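## Task

Put plate E01 in nest N1, plate E07 in N2 and plate E10 in N3. Each must lie flat within its nest's locators, with well A1 at the nest corner labelled A1, and must stay there without the robot supporting it. Finish with the gripper released and moved away.

## Robot and tools

Robot: one four-axis SCARA-style plate mover with a single two-finger gripper that always stays level. Its joints, base to tip, are lift (0.000 to 0.550 m), shoulder (-2.000 to 2.000 rad), elbow (-2.800 to 2.800 rad) and wrist yaw (-12.566 to 12.566 rad). The controlled point, end_effector_position, is midway between the two rubber pads, about 2 to 3 cm short of the fingertips. The fingers extend along the gripper's +x axis and close along its y axis. Keep the elbow angle more than 0.4 rad away from 0, or the arm may fold and fault.

Workcell: nests sit in an arc around the base. Going clockwise seen from above they are N1, OUT, N2, N3, RD. OUT starts empty and serves as a parking spot. A fixed bar-code scanner beside RD reads a plate laid flat in RD with well A1 at the A1 corner, provided nothing obstructs its line of sight. Well A1 is the plate's clipped corner. Plate IDs are unknown at the start, so swapping plates may require scanning them in RD.

Scene frame: origin on the table top beneath the arm base, +z up, +y to the left when facing along +x. Reported hand positions grow less accurate at long reach.

Tool execute_actions: argument actions, a list run in order. An empty list just returns the current state and images. Each action is an object with any of rows, steps, until.
- rows: up to 15 rows for the single arm. Each row is five numbers, each in [-1, 1], ordered dx, dy, dz, rz, opening. Each row lasts one control step (1/30 s).
- dx, dy, dz, rz are an offset, not a pose. They are expressed in the gripper's own axes and measured from the gripper pose measured when the action began. For the first action of a call, that is the last pose a result reported. Every row in the action refers back to that same start, not to the row before it. Scale: 1.0 equals 0.6 m for dx, dy, dz and 180 degrees for rz. Positive rz turns from gripper +x toward +y. There is no tilt.
- opening is an absolute command: +1 means 0.140 m (fully open) and -1 means closed, which still leaves 0.066 m between the pads. Going from fully open to closed needs about 0.6 s.
- steps: integer from 1 to 450, and no fewer than the number of rows. Default is 15. After the last row, the arm keeps heading for that row's target and the gripper holds that row's opening, so give long moves plenty of steps.
- until: stops the action at the first step where every condition holds. It only reads devices and does not halt motion. The only device is scanner, with fields code (a lowercase ID such as e01, or no_read) and reads (a count). Write a value directly, or as [comparison, value] using =, !=, <, <=, >, >=. Numbers always need a comparison. Any bad value or unknown name rejects the whole call before anything moves.

Motion behaviour: at each step the commanded pose is clipped to within 70 mm and 16 degrees of the measured pose. Damped inverse kinematics then moves the joints. The joints share speed and acceleration limits and stop together when a command reverses. After a big move the arm may not yet have reached its target when the result arrives. If an action ends early, send the remainder in the next action instead of expecting the arm to finish it. "pose unreachable" means the clearance check altered or dropped the target. The arm then drifts only briefly and waits for new rows. Start moves gently: ramp dx, dy or dz by about 0.01 per row (6 mm per step) so a held plate is not shaken loose. The robot keeps executing the last command while you compose the next reply.

Results: the state line gives end_effector_position (m) and end_effector_quat_wxyz in the scene frame. Hand target is the pose the controller is currently driving toward. Joint positions lists lift, shoulder, elbow, wrist yaw, then the pad gap in metres. grip_measured is the finger opening on the same -1..1 scale as the command. It may be off by about 1 mm, consistently within a scene. The scanner code and reads are also reported, plus warnings such as MOTOR HOT or fault lines. Images come from cam_head_left (504x504), cam_head_right (504x504) and cam_wrist (616x616, fisheye), in that order.

Gripping: to hold a plate, command an opening below grip_measured. About 0.04 below gives a firm hold, and a smaller margin gives a lighter one. Pad force is limited to about 18 N, but a fast close can press harder. Brief external tugs on held parts or pushes on loose ones can happen.

Faults: if contact torque reaches a joint's load limit, the arm stops for 10 s and the rest of the call is skipped. Load limits are lift 52.2 N, shoulder 7.83 N m, elbow 3.91 N m and wrist yaw 1.3 N m, including a held plate's weight. Holding a load warms the motors. MOTOR HOT appears at 85 °C, and at 100 °C the brakes engage until they cool (OVER-TEMPERATURE FAULT). Avoid long holds.

Tool zoom_image: camera (cam_head_left, cam_head_right or cam_wrist) and region [x0, y0, x1, y1] in that camera's image pixels, origin top-left, at most 504 by 504. It returns a closer view of the latest image.

Tool finished_scene: scene is an integer, the number of the current scene. It ends that scene permanently after the robot has held the last command, reports whether the goal was met, and gives the next task if one exists. Call it only once every plate rests correctly on its own and the gripper is open and clear.

Avoid: knocking or placing anything off the table, dropping or slamming plates, hard collisions, and strong pushes.

Each tool is called after "Emit:" as a command line: name --argument value for each argument, lists and objects as JSON in quotes; but a table of rows of numbers goes row by row, as --pt "numbers of a row", without its own name.

## Session

Emit:
execute_actions --actions '[]'

Scene clock: 0.00 s.
end_effector_position=(+0.4223, -0.3568, +0.1905) grip_measured=+1.00 end_effector_quat_wxyz=(-0.261, -0.000, -0.000, +0.965)
Joint positions: [ 0.185 -0.239  2.223 -4.597  0.14 ]
Hand target: +0.422, -0.357, +0.190; -0.261, -0.000, -0.000, +0.965
scanner: code=no_read reads=0

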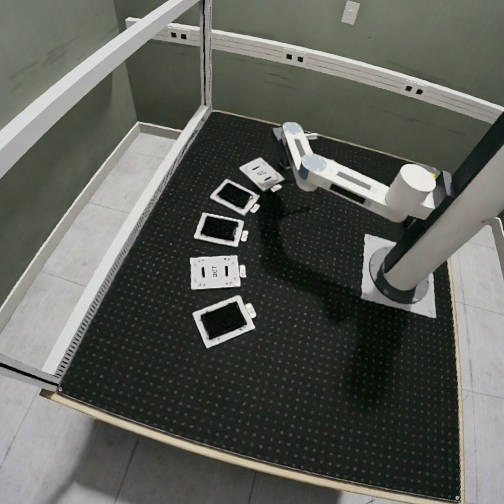

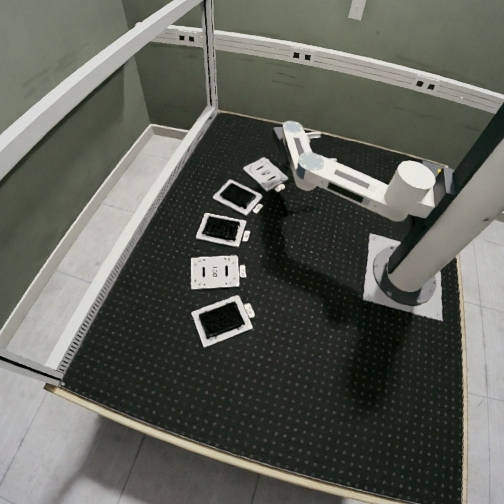

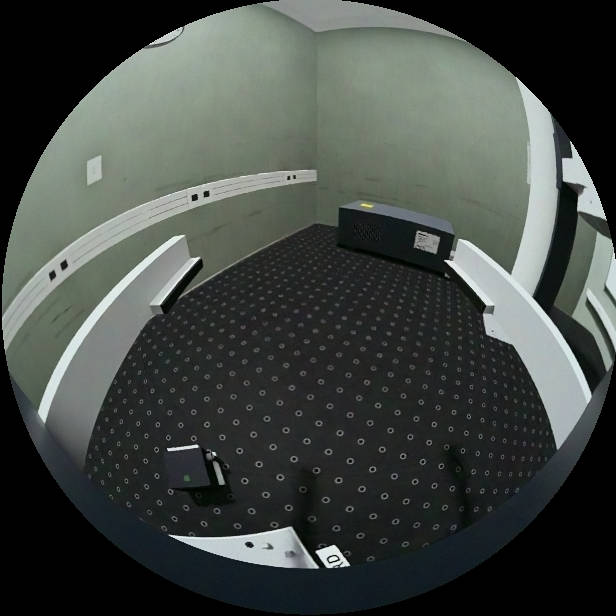

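Emit:
zoom_image --camera "cam_head_left" --region '[170, 140, 310, 360]'

Emit:
execute_actions --actions '[{"rows":[[0,0,0,0.75,1]],"steps":60}]'

Region (170, 140, 310, 360) of cam_head_left's 504x504 image, scaled by 2.291, with more detail than that image has; it fills the left 321 columns of this view, and the rest is white.

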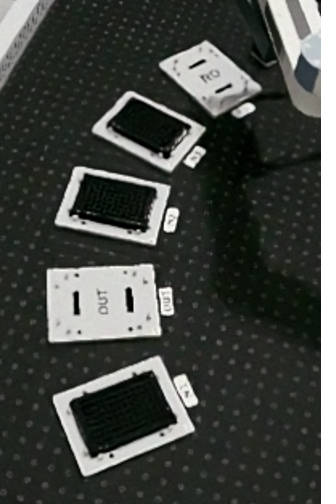

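Scene clock: 5.50 s.
end_effector_position=(+0.4223, -0.3570, +0.1905) grip_measured=+1.00 end_effector_quat_wxyz=(+0.992, +0.000, +0.000, -0.128)
Joint positions: [ 0.185 -0.464  1.42  -1.213  0.14 ]
Hand target: +0.422, -0.357, +0.190; +0.992, +0.000, +0.000, -0.128
Off the commanded pose: 0.000 m, 0 deg.
scanner: code=no_read reads=0

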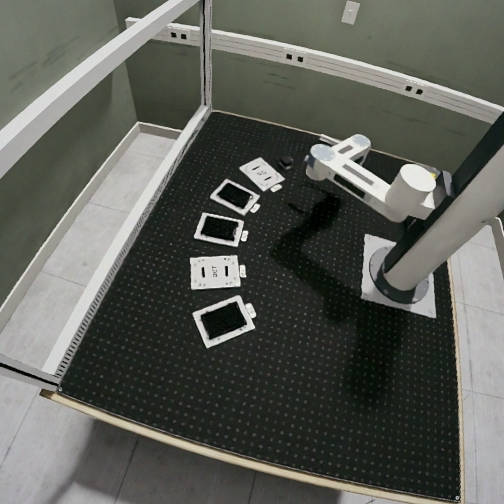

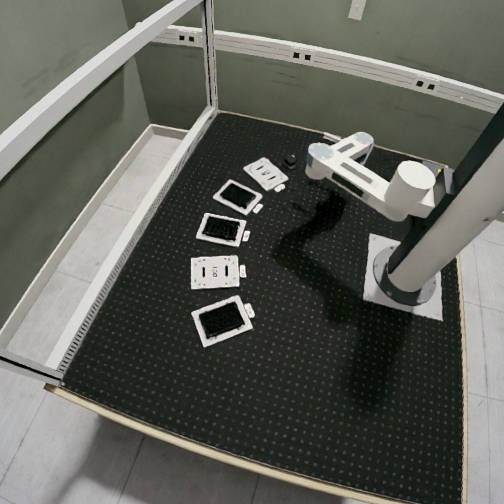

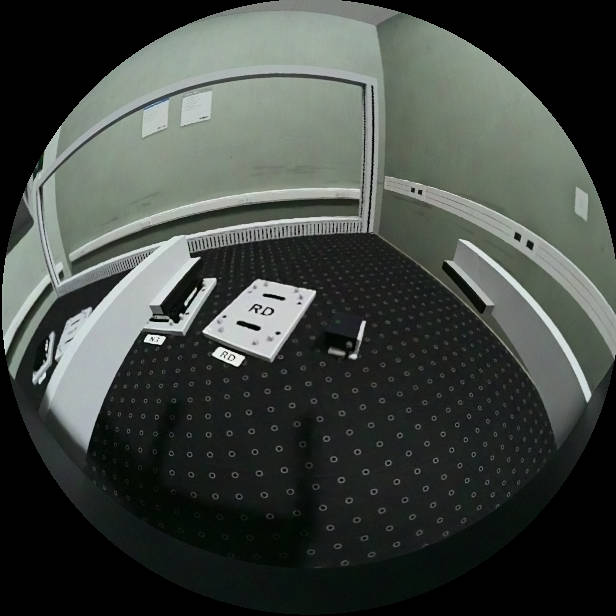

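Emit:
execute_actions --actions '[{"rows":[[0.25,0.215,-0.13,0.25,1]],"steps":45}]'

Emit:
zoom_image --camera "cam_wrist" --region '[150, 180, 470, 420]'

Scene clock: 11.80 s.
end_effector_position=(+0.6001, -0.2704, +0.1124) grip_measured=+1.00 end_effector_quat_wxyz=(+0.965, +0.000, +0.000, +0.261)
Joint positions: [ 0.107 -0.385  2.143 -1.23   0.14 ]
Hand target: +0.600, -0.270, +0.112; +0.965, +0.000, +0.000, +0.261
Off the commanded pose: 0.000 m, 0 deg.
scanner: code=no_read reads=0

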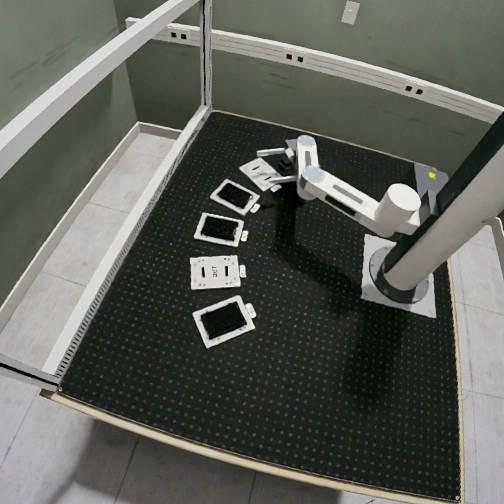

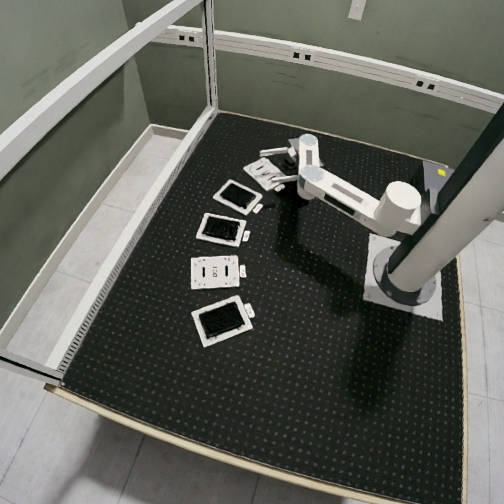

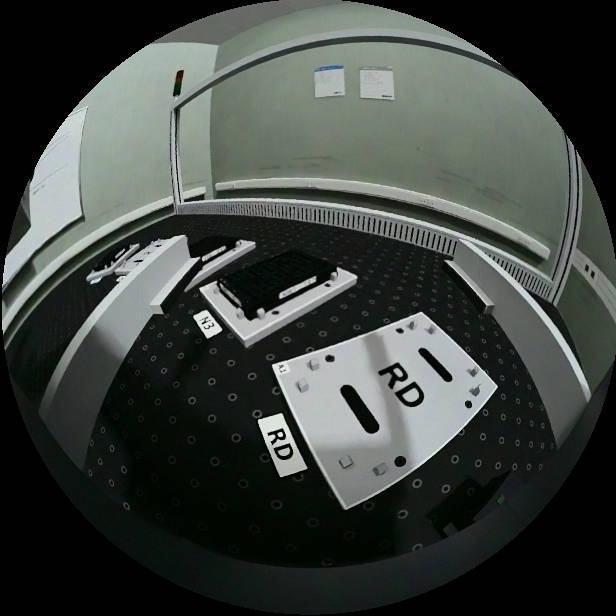

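Region (150, 180, 470, 420) of cam_wrist's 616x616 image, scaled by 1.575, with more detail than that image has; it fills the top 378 rows of this view, and the rest is white.

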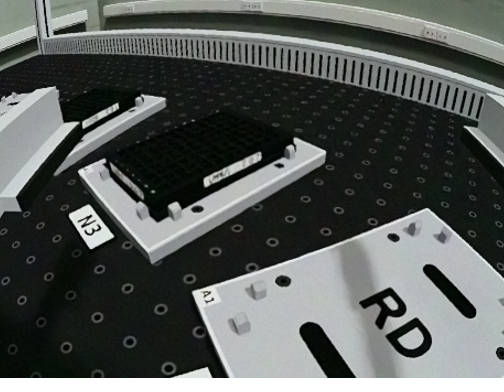

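Emit:
execute_actions --actions '[{"rows":[[0.22,0.13,-0.04,-0.257,1]],"steps":40}]'

Emit:
zoom_image --camera "cam_wrist" --region '[150, 230, 470, 500]'

Scene clock: 16.53 s.
end_effector_position=(+0.6748, -0.1363, +0.0885) grip_measured=+1.00 end_effector_quat_wxyz=(+0.990, +0.000, +0.000, -0.139)
Joint positions: [ 0.083  0.425  1.622 -2.326  0.14 ]
Hand target: +0.675, -0.136, +0.088; +0.990, +0.000, +0.000, -0.139
Off the commanded pose: 0.000 m, 0 deg.
scanner: code=no_read reads=0

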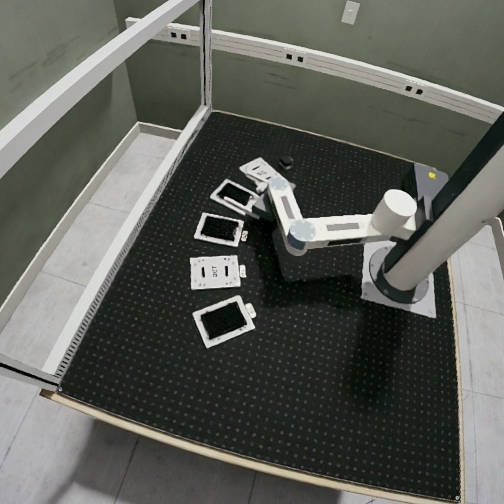

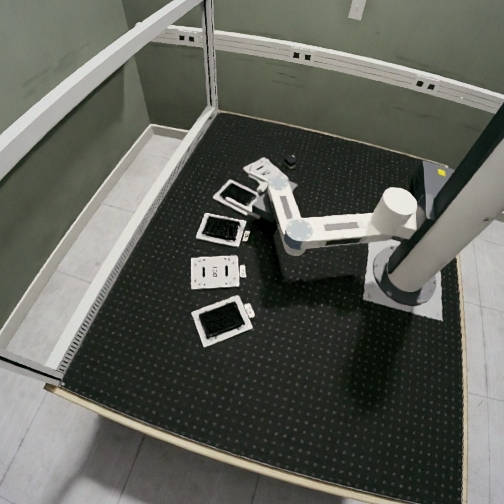

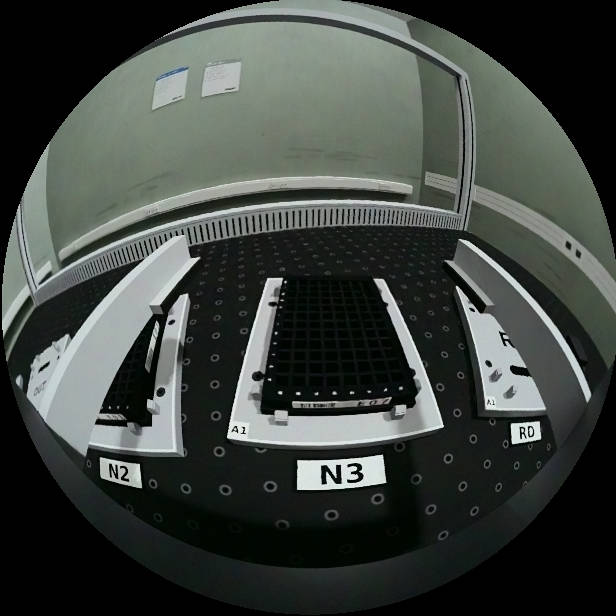

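Region (150, 230, 470, 500) of cam_wrist's 616x616 image, scaled by 1.575, with more detail than that image has; it fills the top 425 rows of this view, and the rest is white.

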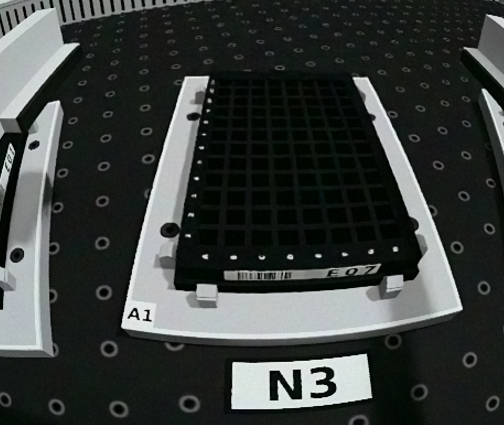

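Emit:
execute_actions --actions '[{"rows":[[0.065,-0.017,-0.08,-0.012,0.1]],"steps":25}]'

Scene clock: 20.10 s.
end_effector_position=(+0.7095, -0.1568, +0.0404) grip_measured=+0.10 end_effector_quat_wxyz=(+0.988, +0.000, +0.000, -0.157)
Joint positions: [ 0.035  0.31   1.857 -2.483  0.107]
Hand target: +0.710, -0.157, +0.040; +0.988, +0.000, +0.000, -0.158
Off the commanded pose: 0.000 m, 0 deg.
scanner: code=no_read reads=0

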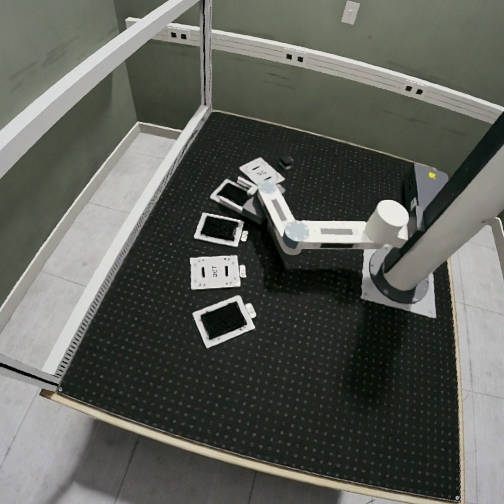

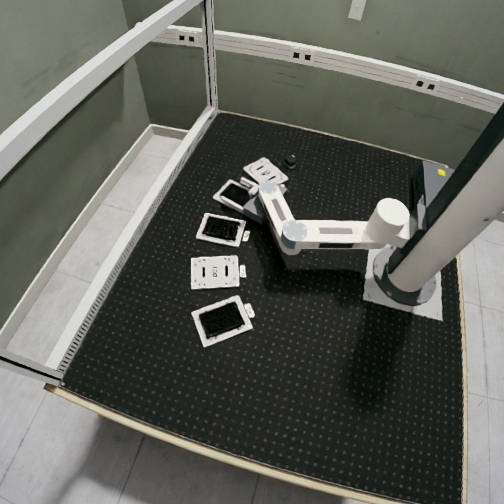

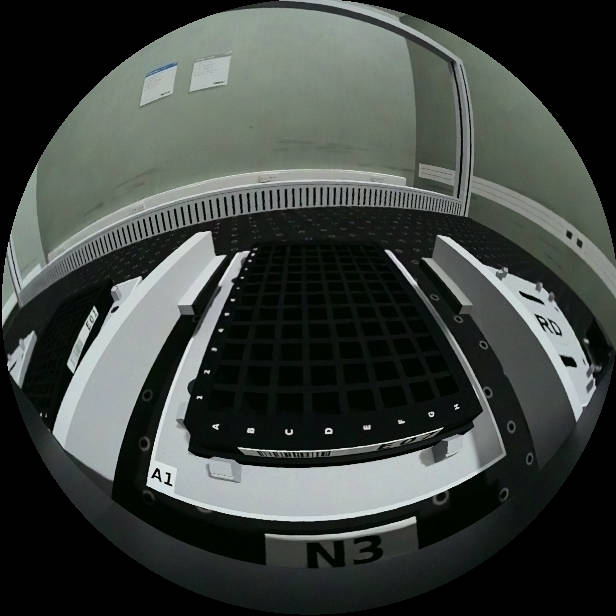

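Emit:
execute_actions --actions '[{"rows":[[0,0.002,-0.01,0.01,-0.1],[0,0.002,-0.02,0.01,-0.2],[0,0.002,-0.027,0.01,-0.3]],"steps":20}]'

Scene clock: 32.40 s.
end_effector_position=(+0.7098, -0.1557, +0.0269) grip_measured=-0.30 end_effector_quat_wxyz=(+0.990, +0.000, +0.000, -0.142)
Joint positions: [ 0.022  0.302  1.857 -2.444  0.092]
Hand target: +0.710, -0.156, +0.026; +0.990, +0.000, +0.000, -0.142
Off the commanded pose: 0.003 m, 0 deg.
TORQUE FAULT: the external load on joint 1 (lift) reached its load limit, and the arm stopped for 10 seconds. The arm's remaining commands of this call were not run. The arm holds where it stopped, with its grip as last carried out, and accepts commands again: back off and push less far. The arm stops again, at the same cost, whenever a joint's load reaches its limit.
scanner: code=no_read reads=0

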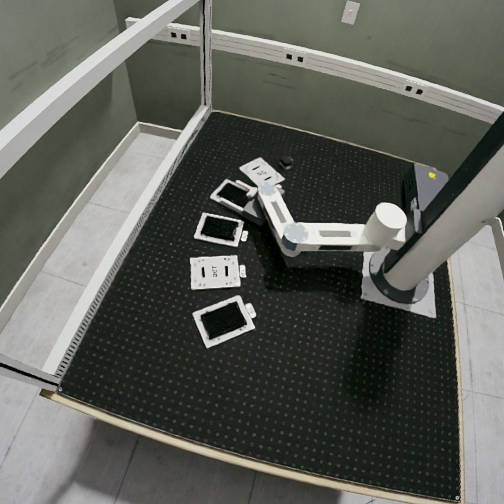

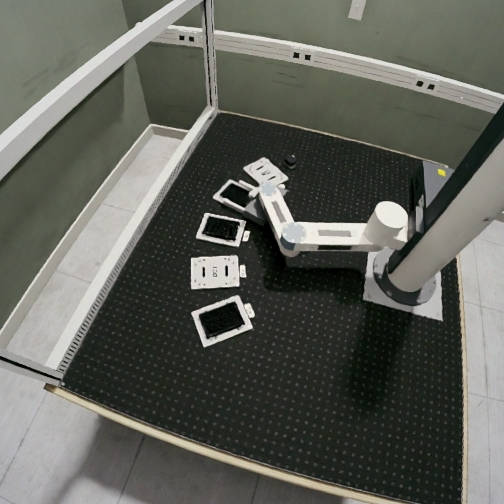

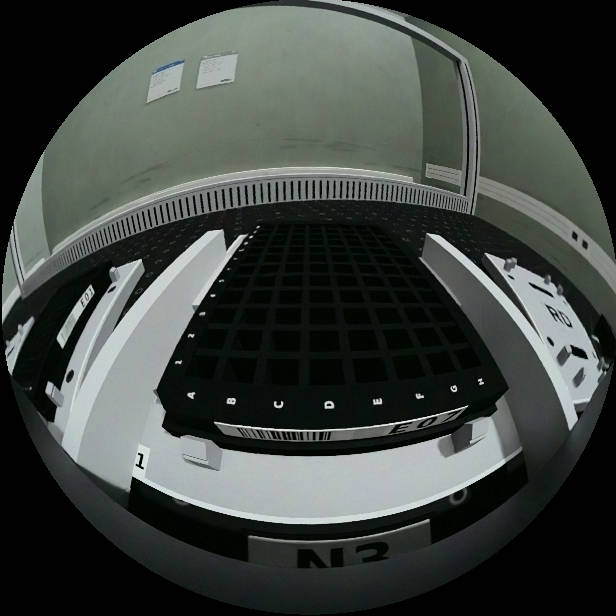

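Emit:
execute_actions --actions '[{"rows":[[0,0,0.004,0,-0.3],[0,0,0.004,0,-0.3],[0,0,0.004,0,-0.3],[0.01,0.001,0.004,0,-0.3]],"steps":12},{"rows":[[0,0,0,0,-0.38],[0,0,0,0,-0.43],[0,0,0,0,-0.46],[0,0,0,0,-0.48],[0,0,0,0,-0.5],[0,0,0,0,-0.52]],"steps":15}]'

Scene clock: 35.60 s.
end_effector_position=(+0.7160, -0.1562, +0.0294) grip_measured=-0.46 end_effector_quat_wxyz=(+0.990, +0.000, +0.000, -0.141)
Joint positions: [ 0.024  0.287  1.897 -2.466  0.086]
Hand target: +0.716, -0.157, +0.029; +0.990, +0.000, +0.000, -0.142
Off the commanded pose: 0.001 m, 0 deg.
scanner: code=no_read reads=0

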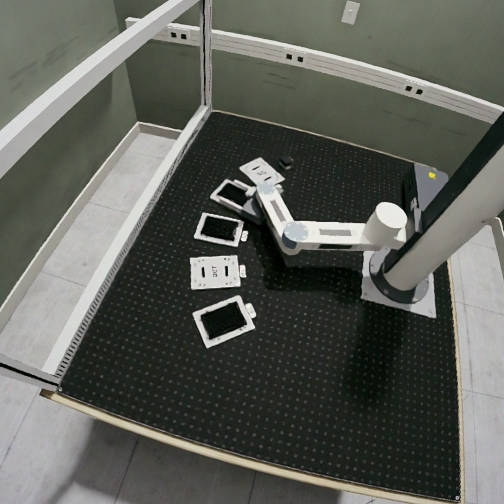

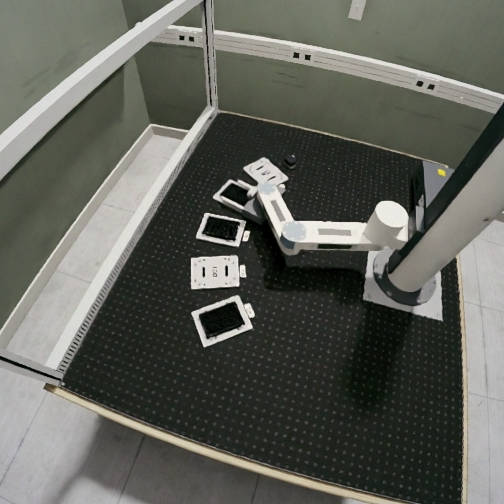

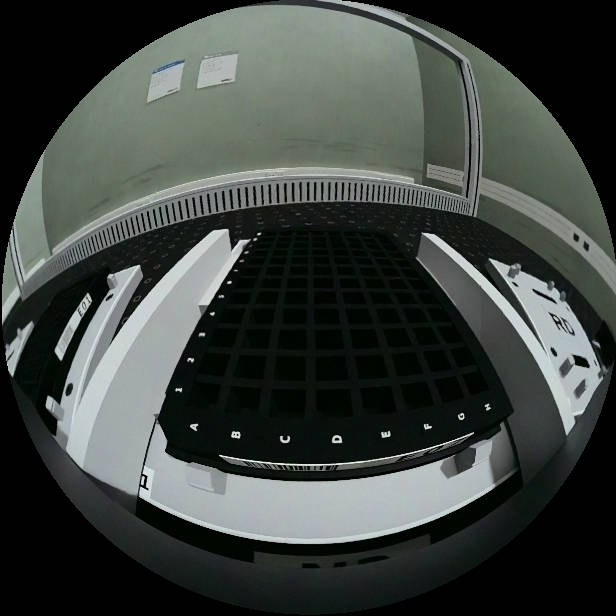

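Emit:
execute_actions --actions '[{"rows":[[0,0,0.005,0,-0.51],[0,0,0.012,0,-0.51],[0,0,0.02,0,-0.51]],"steps":10}]'

Emit:
execute_actions --actions '[{"rows":[[0,0,0.01,0,-0.51],[0,0,0.02,0,-0.51],[0,0,0.03,0,-0.51],[0,0,0.04,0,-0.51]],"steps":10},{"rows":[[0,0.01,0,0.004,-0.51],[0,0.03,0,0.01,-0.51],[-0.005,0.06,0,0.02,-0.51],[-0.01,0.1,0,0.035,-0.51],[-0.17,0.538,0,0.194,-0.51]],"steps":45}]'

Scene clock: 38.90 s.
end_effector_position=(+0.7161, -0.1561, +0.0414) grip_measured=-0.46 end_effector_quat_wxyz=(+0.990, +0.000, +0.000, -0.141)
Joint positions: [ 0.036  0.287  1.897 -2.466  0.086]
Hand target: +0.716, -0.156, +0.041; +0.990, +0.000, +0.000, -0.141
Off the commanded pose: 0.000 m, 0 deg.
scanner: code=no_read reads=0

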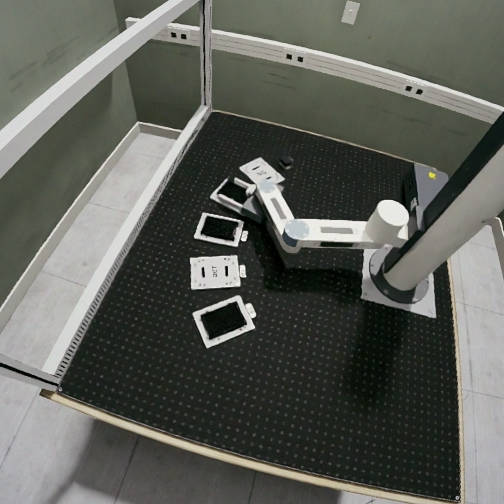

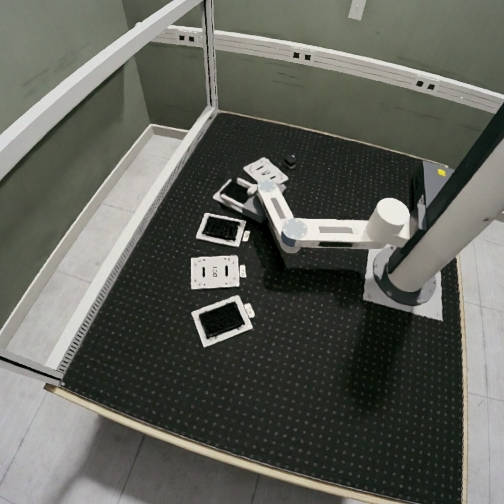

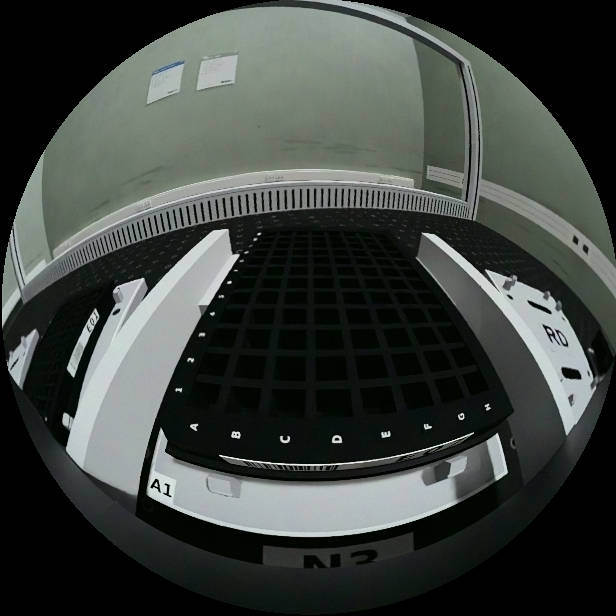

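Scene clock: 40.73 s.
end_effector_position=(+0.7079, +0.1823, +0.0655) grip_measured=-0.46 end_effector_quat_wxyz=(+0.987, +0.000, +0.000, +0.163)
Joint positions: [ 0.06   0.898  1.897 -2.468  0.086]
Hand target: +0.708, +0.182, +0.065; +0.987, +0.000, +0.000, +0.163
Off the commanded pose: 0.000 m, 0 deg.
scanner: code=no_read reads=0

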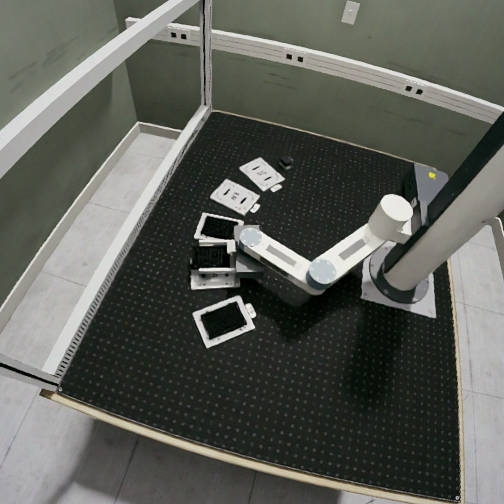

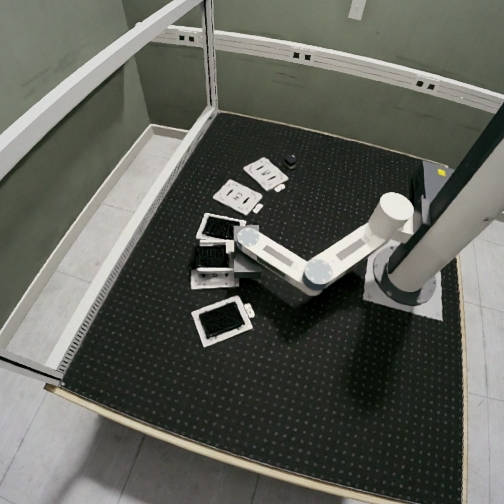

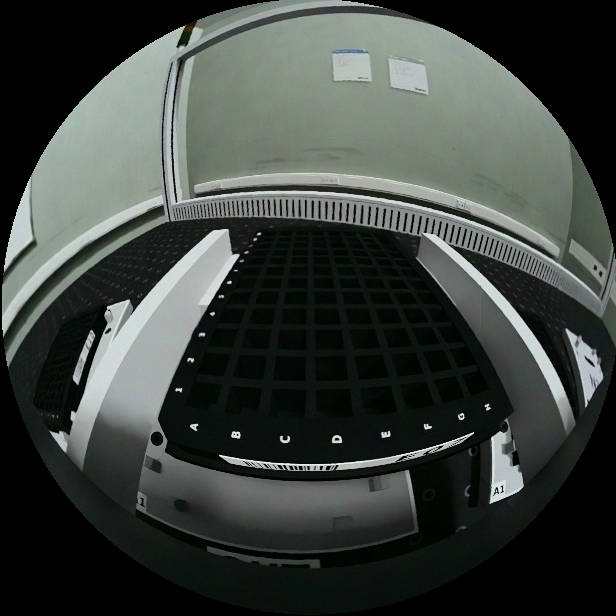

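Emit:
execute_actions --actions '[{"rows":[[-0.005,0.01,-0.005,0,-0.51],[-0.015,0.025,-0.02,0.005,-0.51],[-0.03,0.05,-0.04,0.012,-0.51]],"steps":18}]'

Scene clock: 43.10 s.
end_effector_position=(+0.6811, +0.2050, +0.0414) grip_measured=-0.46 end_effector_quat_wxyz=(+0.983, +0.000, +0.000, +0.181)
Joint positions: [ 0.036  1.007  1.788 -2.43   0.086]
Hand target: +0.681, +0.205, +0.041; +0.983, +0.000, +0.000, +0.181
Off the commanded pose: 0.000 m, 0 deg.
scanner: code=no_read reads=0

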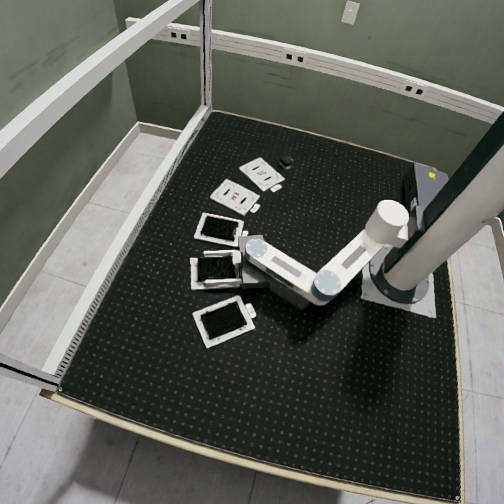

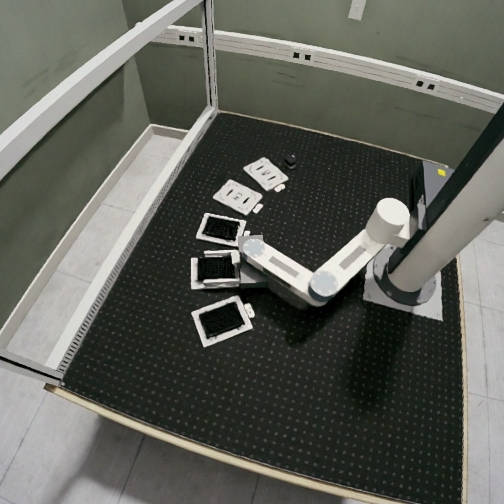

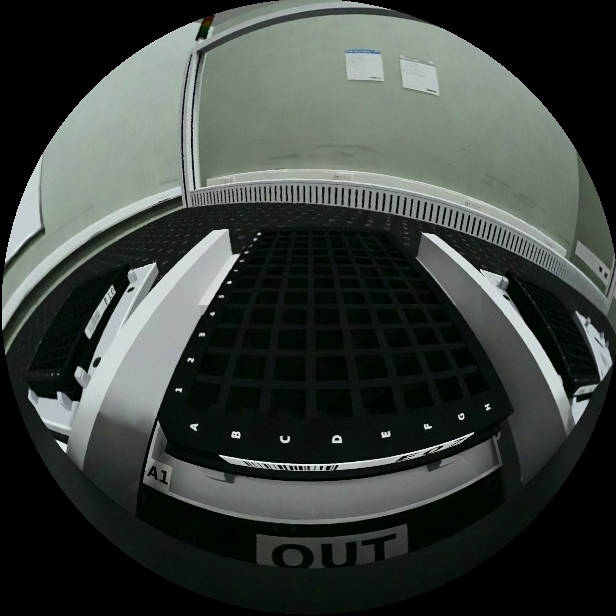

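Emit:
execute_actions --actions '[{"rows":[[0.0075,0.0035,0,0,-0.51]],"steps":10}]'

Scene clock: 45.10 s.
end_effector_position=(+0.6846, +0.2088, +0.0414) grip_measured=-0.46 end_effector_quat_wxyz=(+0.983, +0.000, +0.000, +0.182)
Joint positions: [ 0.036  0.999  1.816 -2.45   0.086]
Hand target: +0.685, +0.209, +0.041; +0.983, +0.000, +0.000, +0.181
Off the commanded pose: 0.000 m, 0 deg.
scanner: code=no_read reads=0

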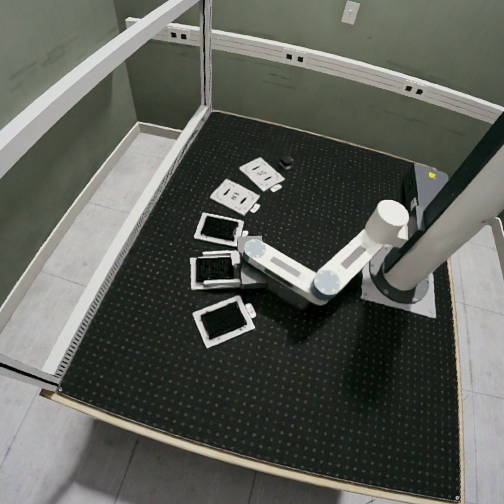

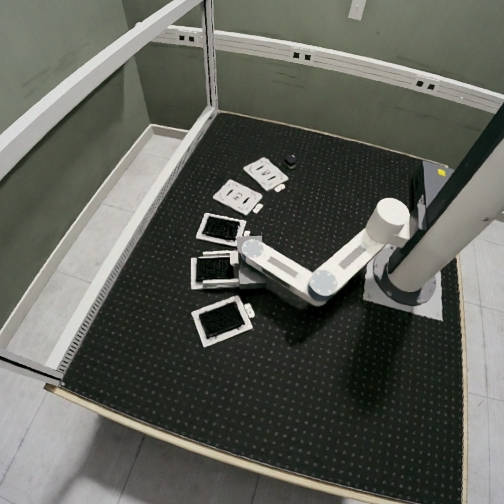

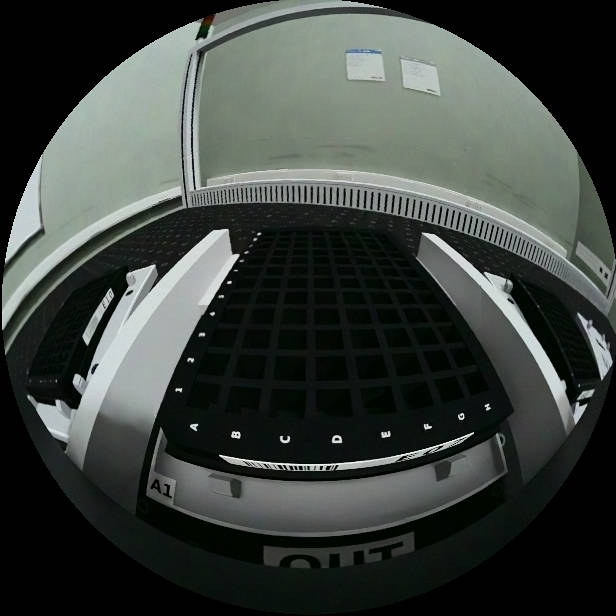

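Emit:
execute_actions --actions '[{"rows":[[0,0,-0.004,0,-0.51],[0,0,-0.008,0,-0.51],[0,0,-0.011,0,-0.51],[0,0,-0.014,0,-0.51],[0,0,-0.017,0,-0.51],[0,0,-0.0195,0,-0.51]],"steps":14},{"rows":[[0,0,0,0,-0.15]],"steps":9}]'

Emit:
execute_actions --actions '[{"rows":[[0,0,0.04,0,0.1]],"steps":10},{"rows":[[-0.07,0.3,0,0.103,0.1]],"steps":30}]'

Scene clock: 47.93 s.
end_effector_position=(+0.6845, +0.2090, +0.0296) grip_measured=-0.15 end_effector_quat_wxyz=(+0.983, +0.000, +0.000, +0.182)
Joint positions: [ 0.025  1.     1.817 -2.45   0.097]
Hand target: +0.684, +0.209, +0.030; +0.983, +0.000, +0.000, +0.182
Off the commanded pose: 0.000 m, 0 deg.
scanner: code=no_read reads=0

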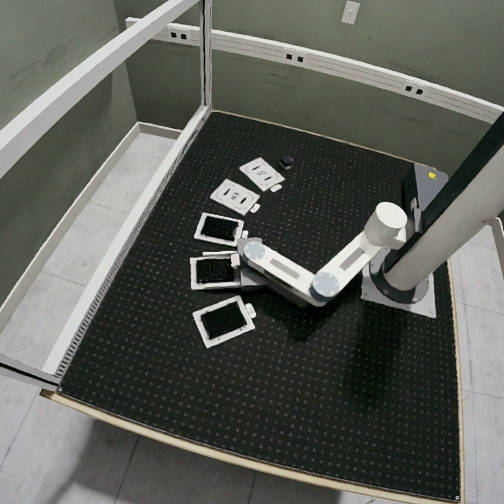

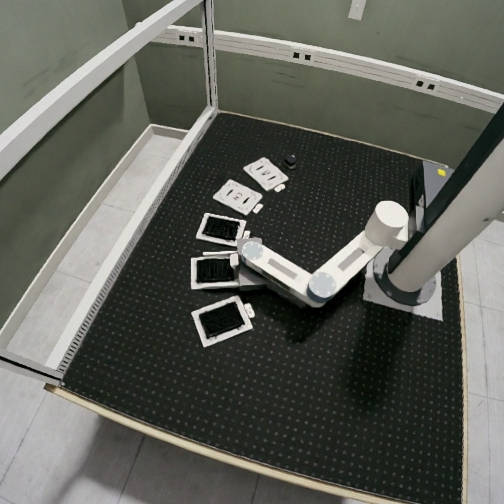

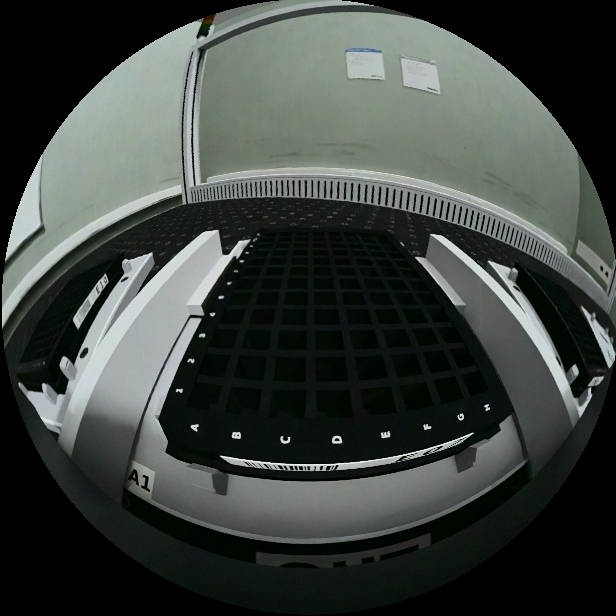

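Scene clock: 49.27 s.
end_effector_position=(+0.5806, +0.3621, +0.0537) grip_measured=+0.10 end_effector_quat_wxyz=(+0.941, +0.000, +0.000, +0.339)
Joint positions: [ 0.049  1.363  1.774 -2.446  0.107]
Hand target: +0.581, +0.362, +0.054; +0.941, +0.000, +0.000, +0.338
Off the commanded pose: 0.000 m, 0 deg.
scanner: code=no_read reads=0

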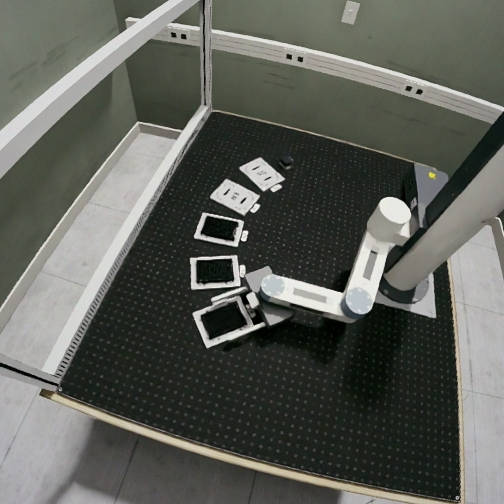

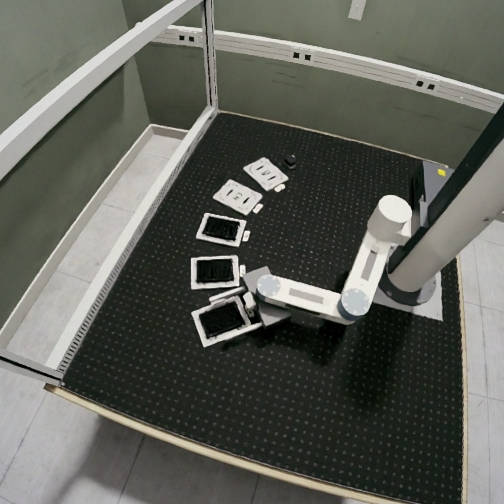

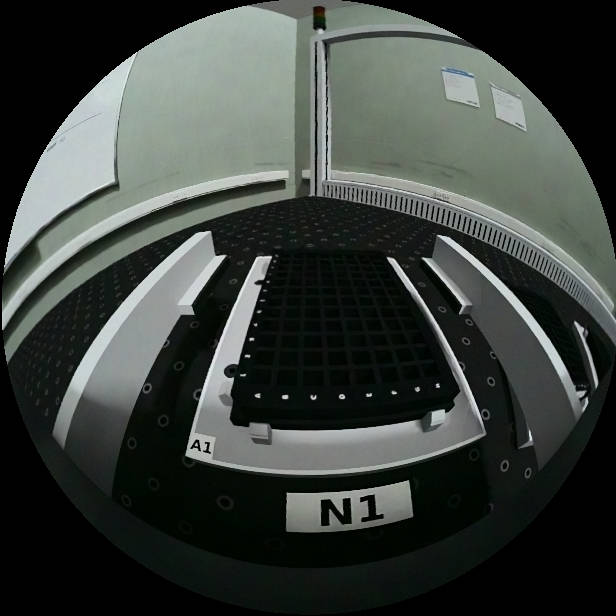

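Emit:
execute_actions --actions '[{"rows":[[0.04,-0.008,-0.0205,0.003,0.1]],"steps":14}]'

Scene clock: 52.10 s.
end_effector_position=(+0.6022, +0.3737, +0.0413) grip_measured=+0.10 end_effector_quat_wxyz=(+0.939, +0.000, +0.000, +0.343)
Joint positions: [ 0.036  1.279  1.927 -2.505  0.107]
Hand target: +0.602, +0.374, +0.041; +0.939, +0.000, +0.000, +0.343
Off the commanded pose: 0.000 m, 0 deg.
scanner: code=no_read reads=0

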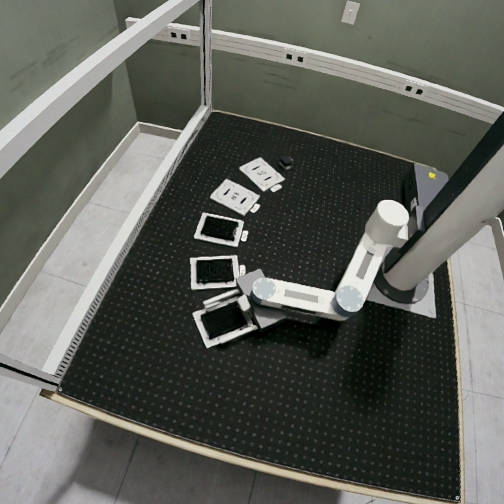

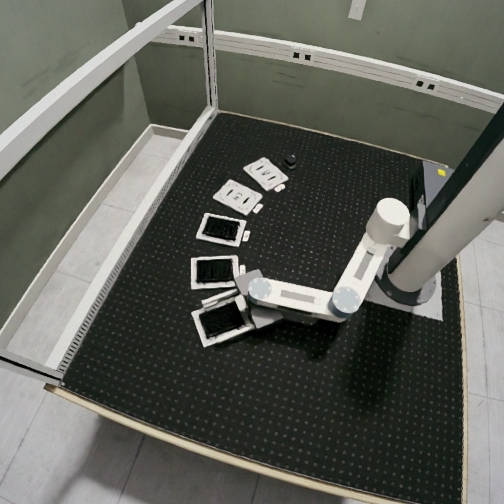

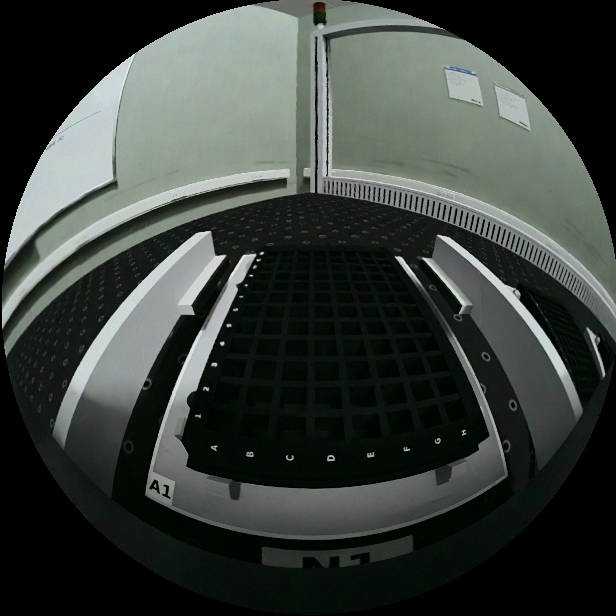

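Emit:
execute_actions --actions '[{"rows":[[-0.0015,0,-0.01,-0.002,-0.1],[-0.0015,0,-0.02,-0.002,-0.3]],"steps":12},{"rows":[[0,0,0,0,-0.38],[0,0,0,0,-0.43],[0,0,0,0,-0.46],[0,0,0,0,-0.48],[0,0,0,0,-0.5],[0,0,0,0,-0.51]],"steps":12}]'

Scene clock: 55.83 s.
end_effector_position=(+0.6015, +0.3731, +0.0293) grip_measured=-0.46 end_effector_quat_wxyz=(+0.940, +0.000, +0.000, +0.340)
Joint positions: [ 0.024  1.283  1.921 -2.51   0.086]
Hand target: +0.601, +0.373, +0.029; +0.940, +0.000, +0.000, +0.340
Off the commanded pose: 0.000 m, 0 deg.
scanner: code=no_read reads=0

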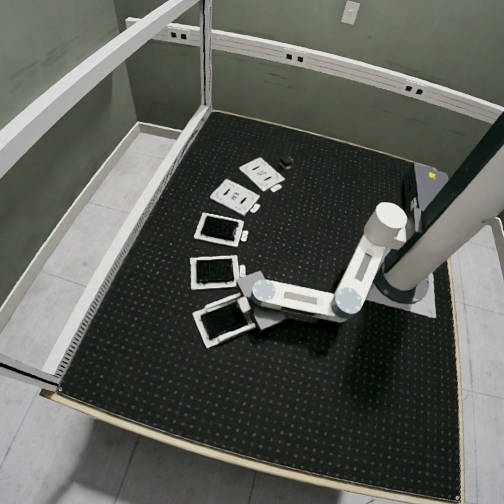

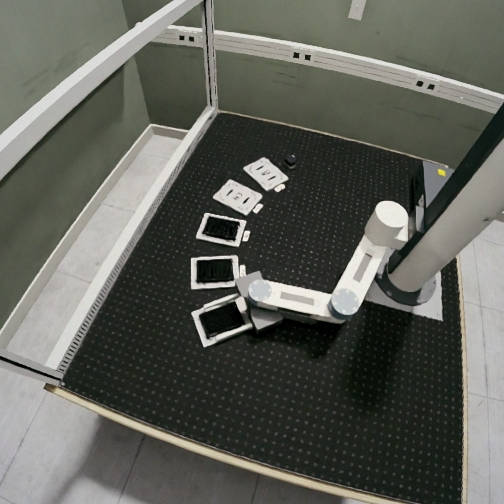

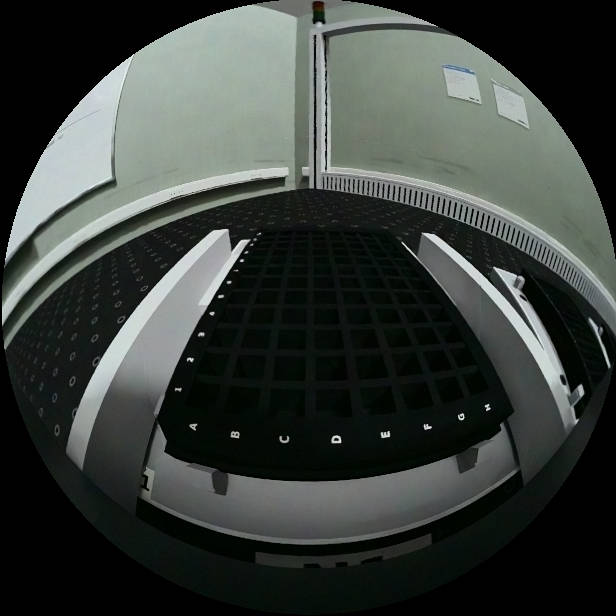

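Emit:
execute_actions --actions '[{"rows":[[0,0,0.005,0,-0.51],[0,0,0.015,0,-0.51],[0,0,0.03,0,-0.51],[0,0,0.045,0,-0.51],[0,0,0.06,0,-0.51],[0,0,0.06,0,-0.51],[0,0,0.06,0,-0.51],[0,0,0.06,0,-0.51],[0,0,0.06,0,-0.51],[0,0,0.06,0,-0.51],[0,-0.01,0.06,-0.004,-0.51],[-0.01,-0.03,0.06,-0.01,-0.51],[-0.02,-0.06,0.06,-0.02,-0.51],[-0.04,-0.1,0.06,-0.035,-0.51],[-0.4167,-0.7998,0.06,-0.3107,-0.51]],"steps":65},{"rows":[[0,0,-0.01,0,-0.51],[0,0,-0.025,0,-0.51],[0,0,-0.04,0,-0.51]],"steps":12}]'

Scene clock: 62.73 s.
end_effector_position=(+0.7166, -0.1557, +0.0412) grip_measured=-0.46 end_effector_quat_wxyz=(+0.990, +0.000, +0.000, -0.140)
Joint positions: [ 0.036  0.287  1.899 -2.468  0.086]
Hand target: +0.717, -0.156, +0.041; +0.990, +0.000, +0.000, -0.140
Off the commanded pose: 0.000 m, 0 deg.
scanner: code=no_read reads=0

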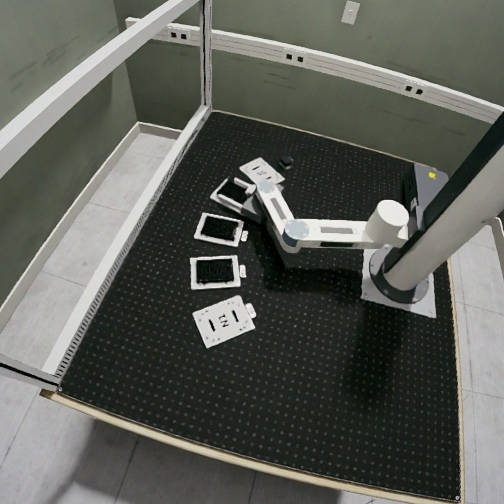

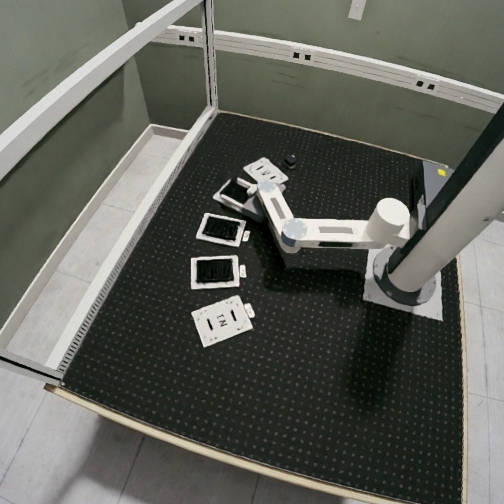

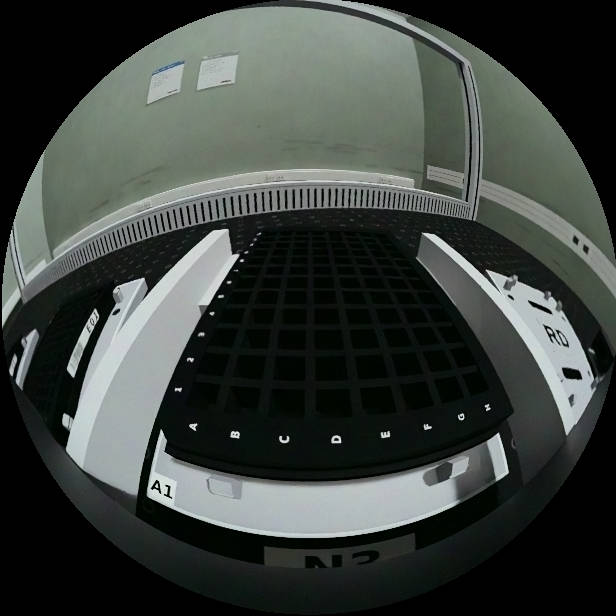

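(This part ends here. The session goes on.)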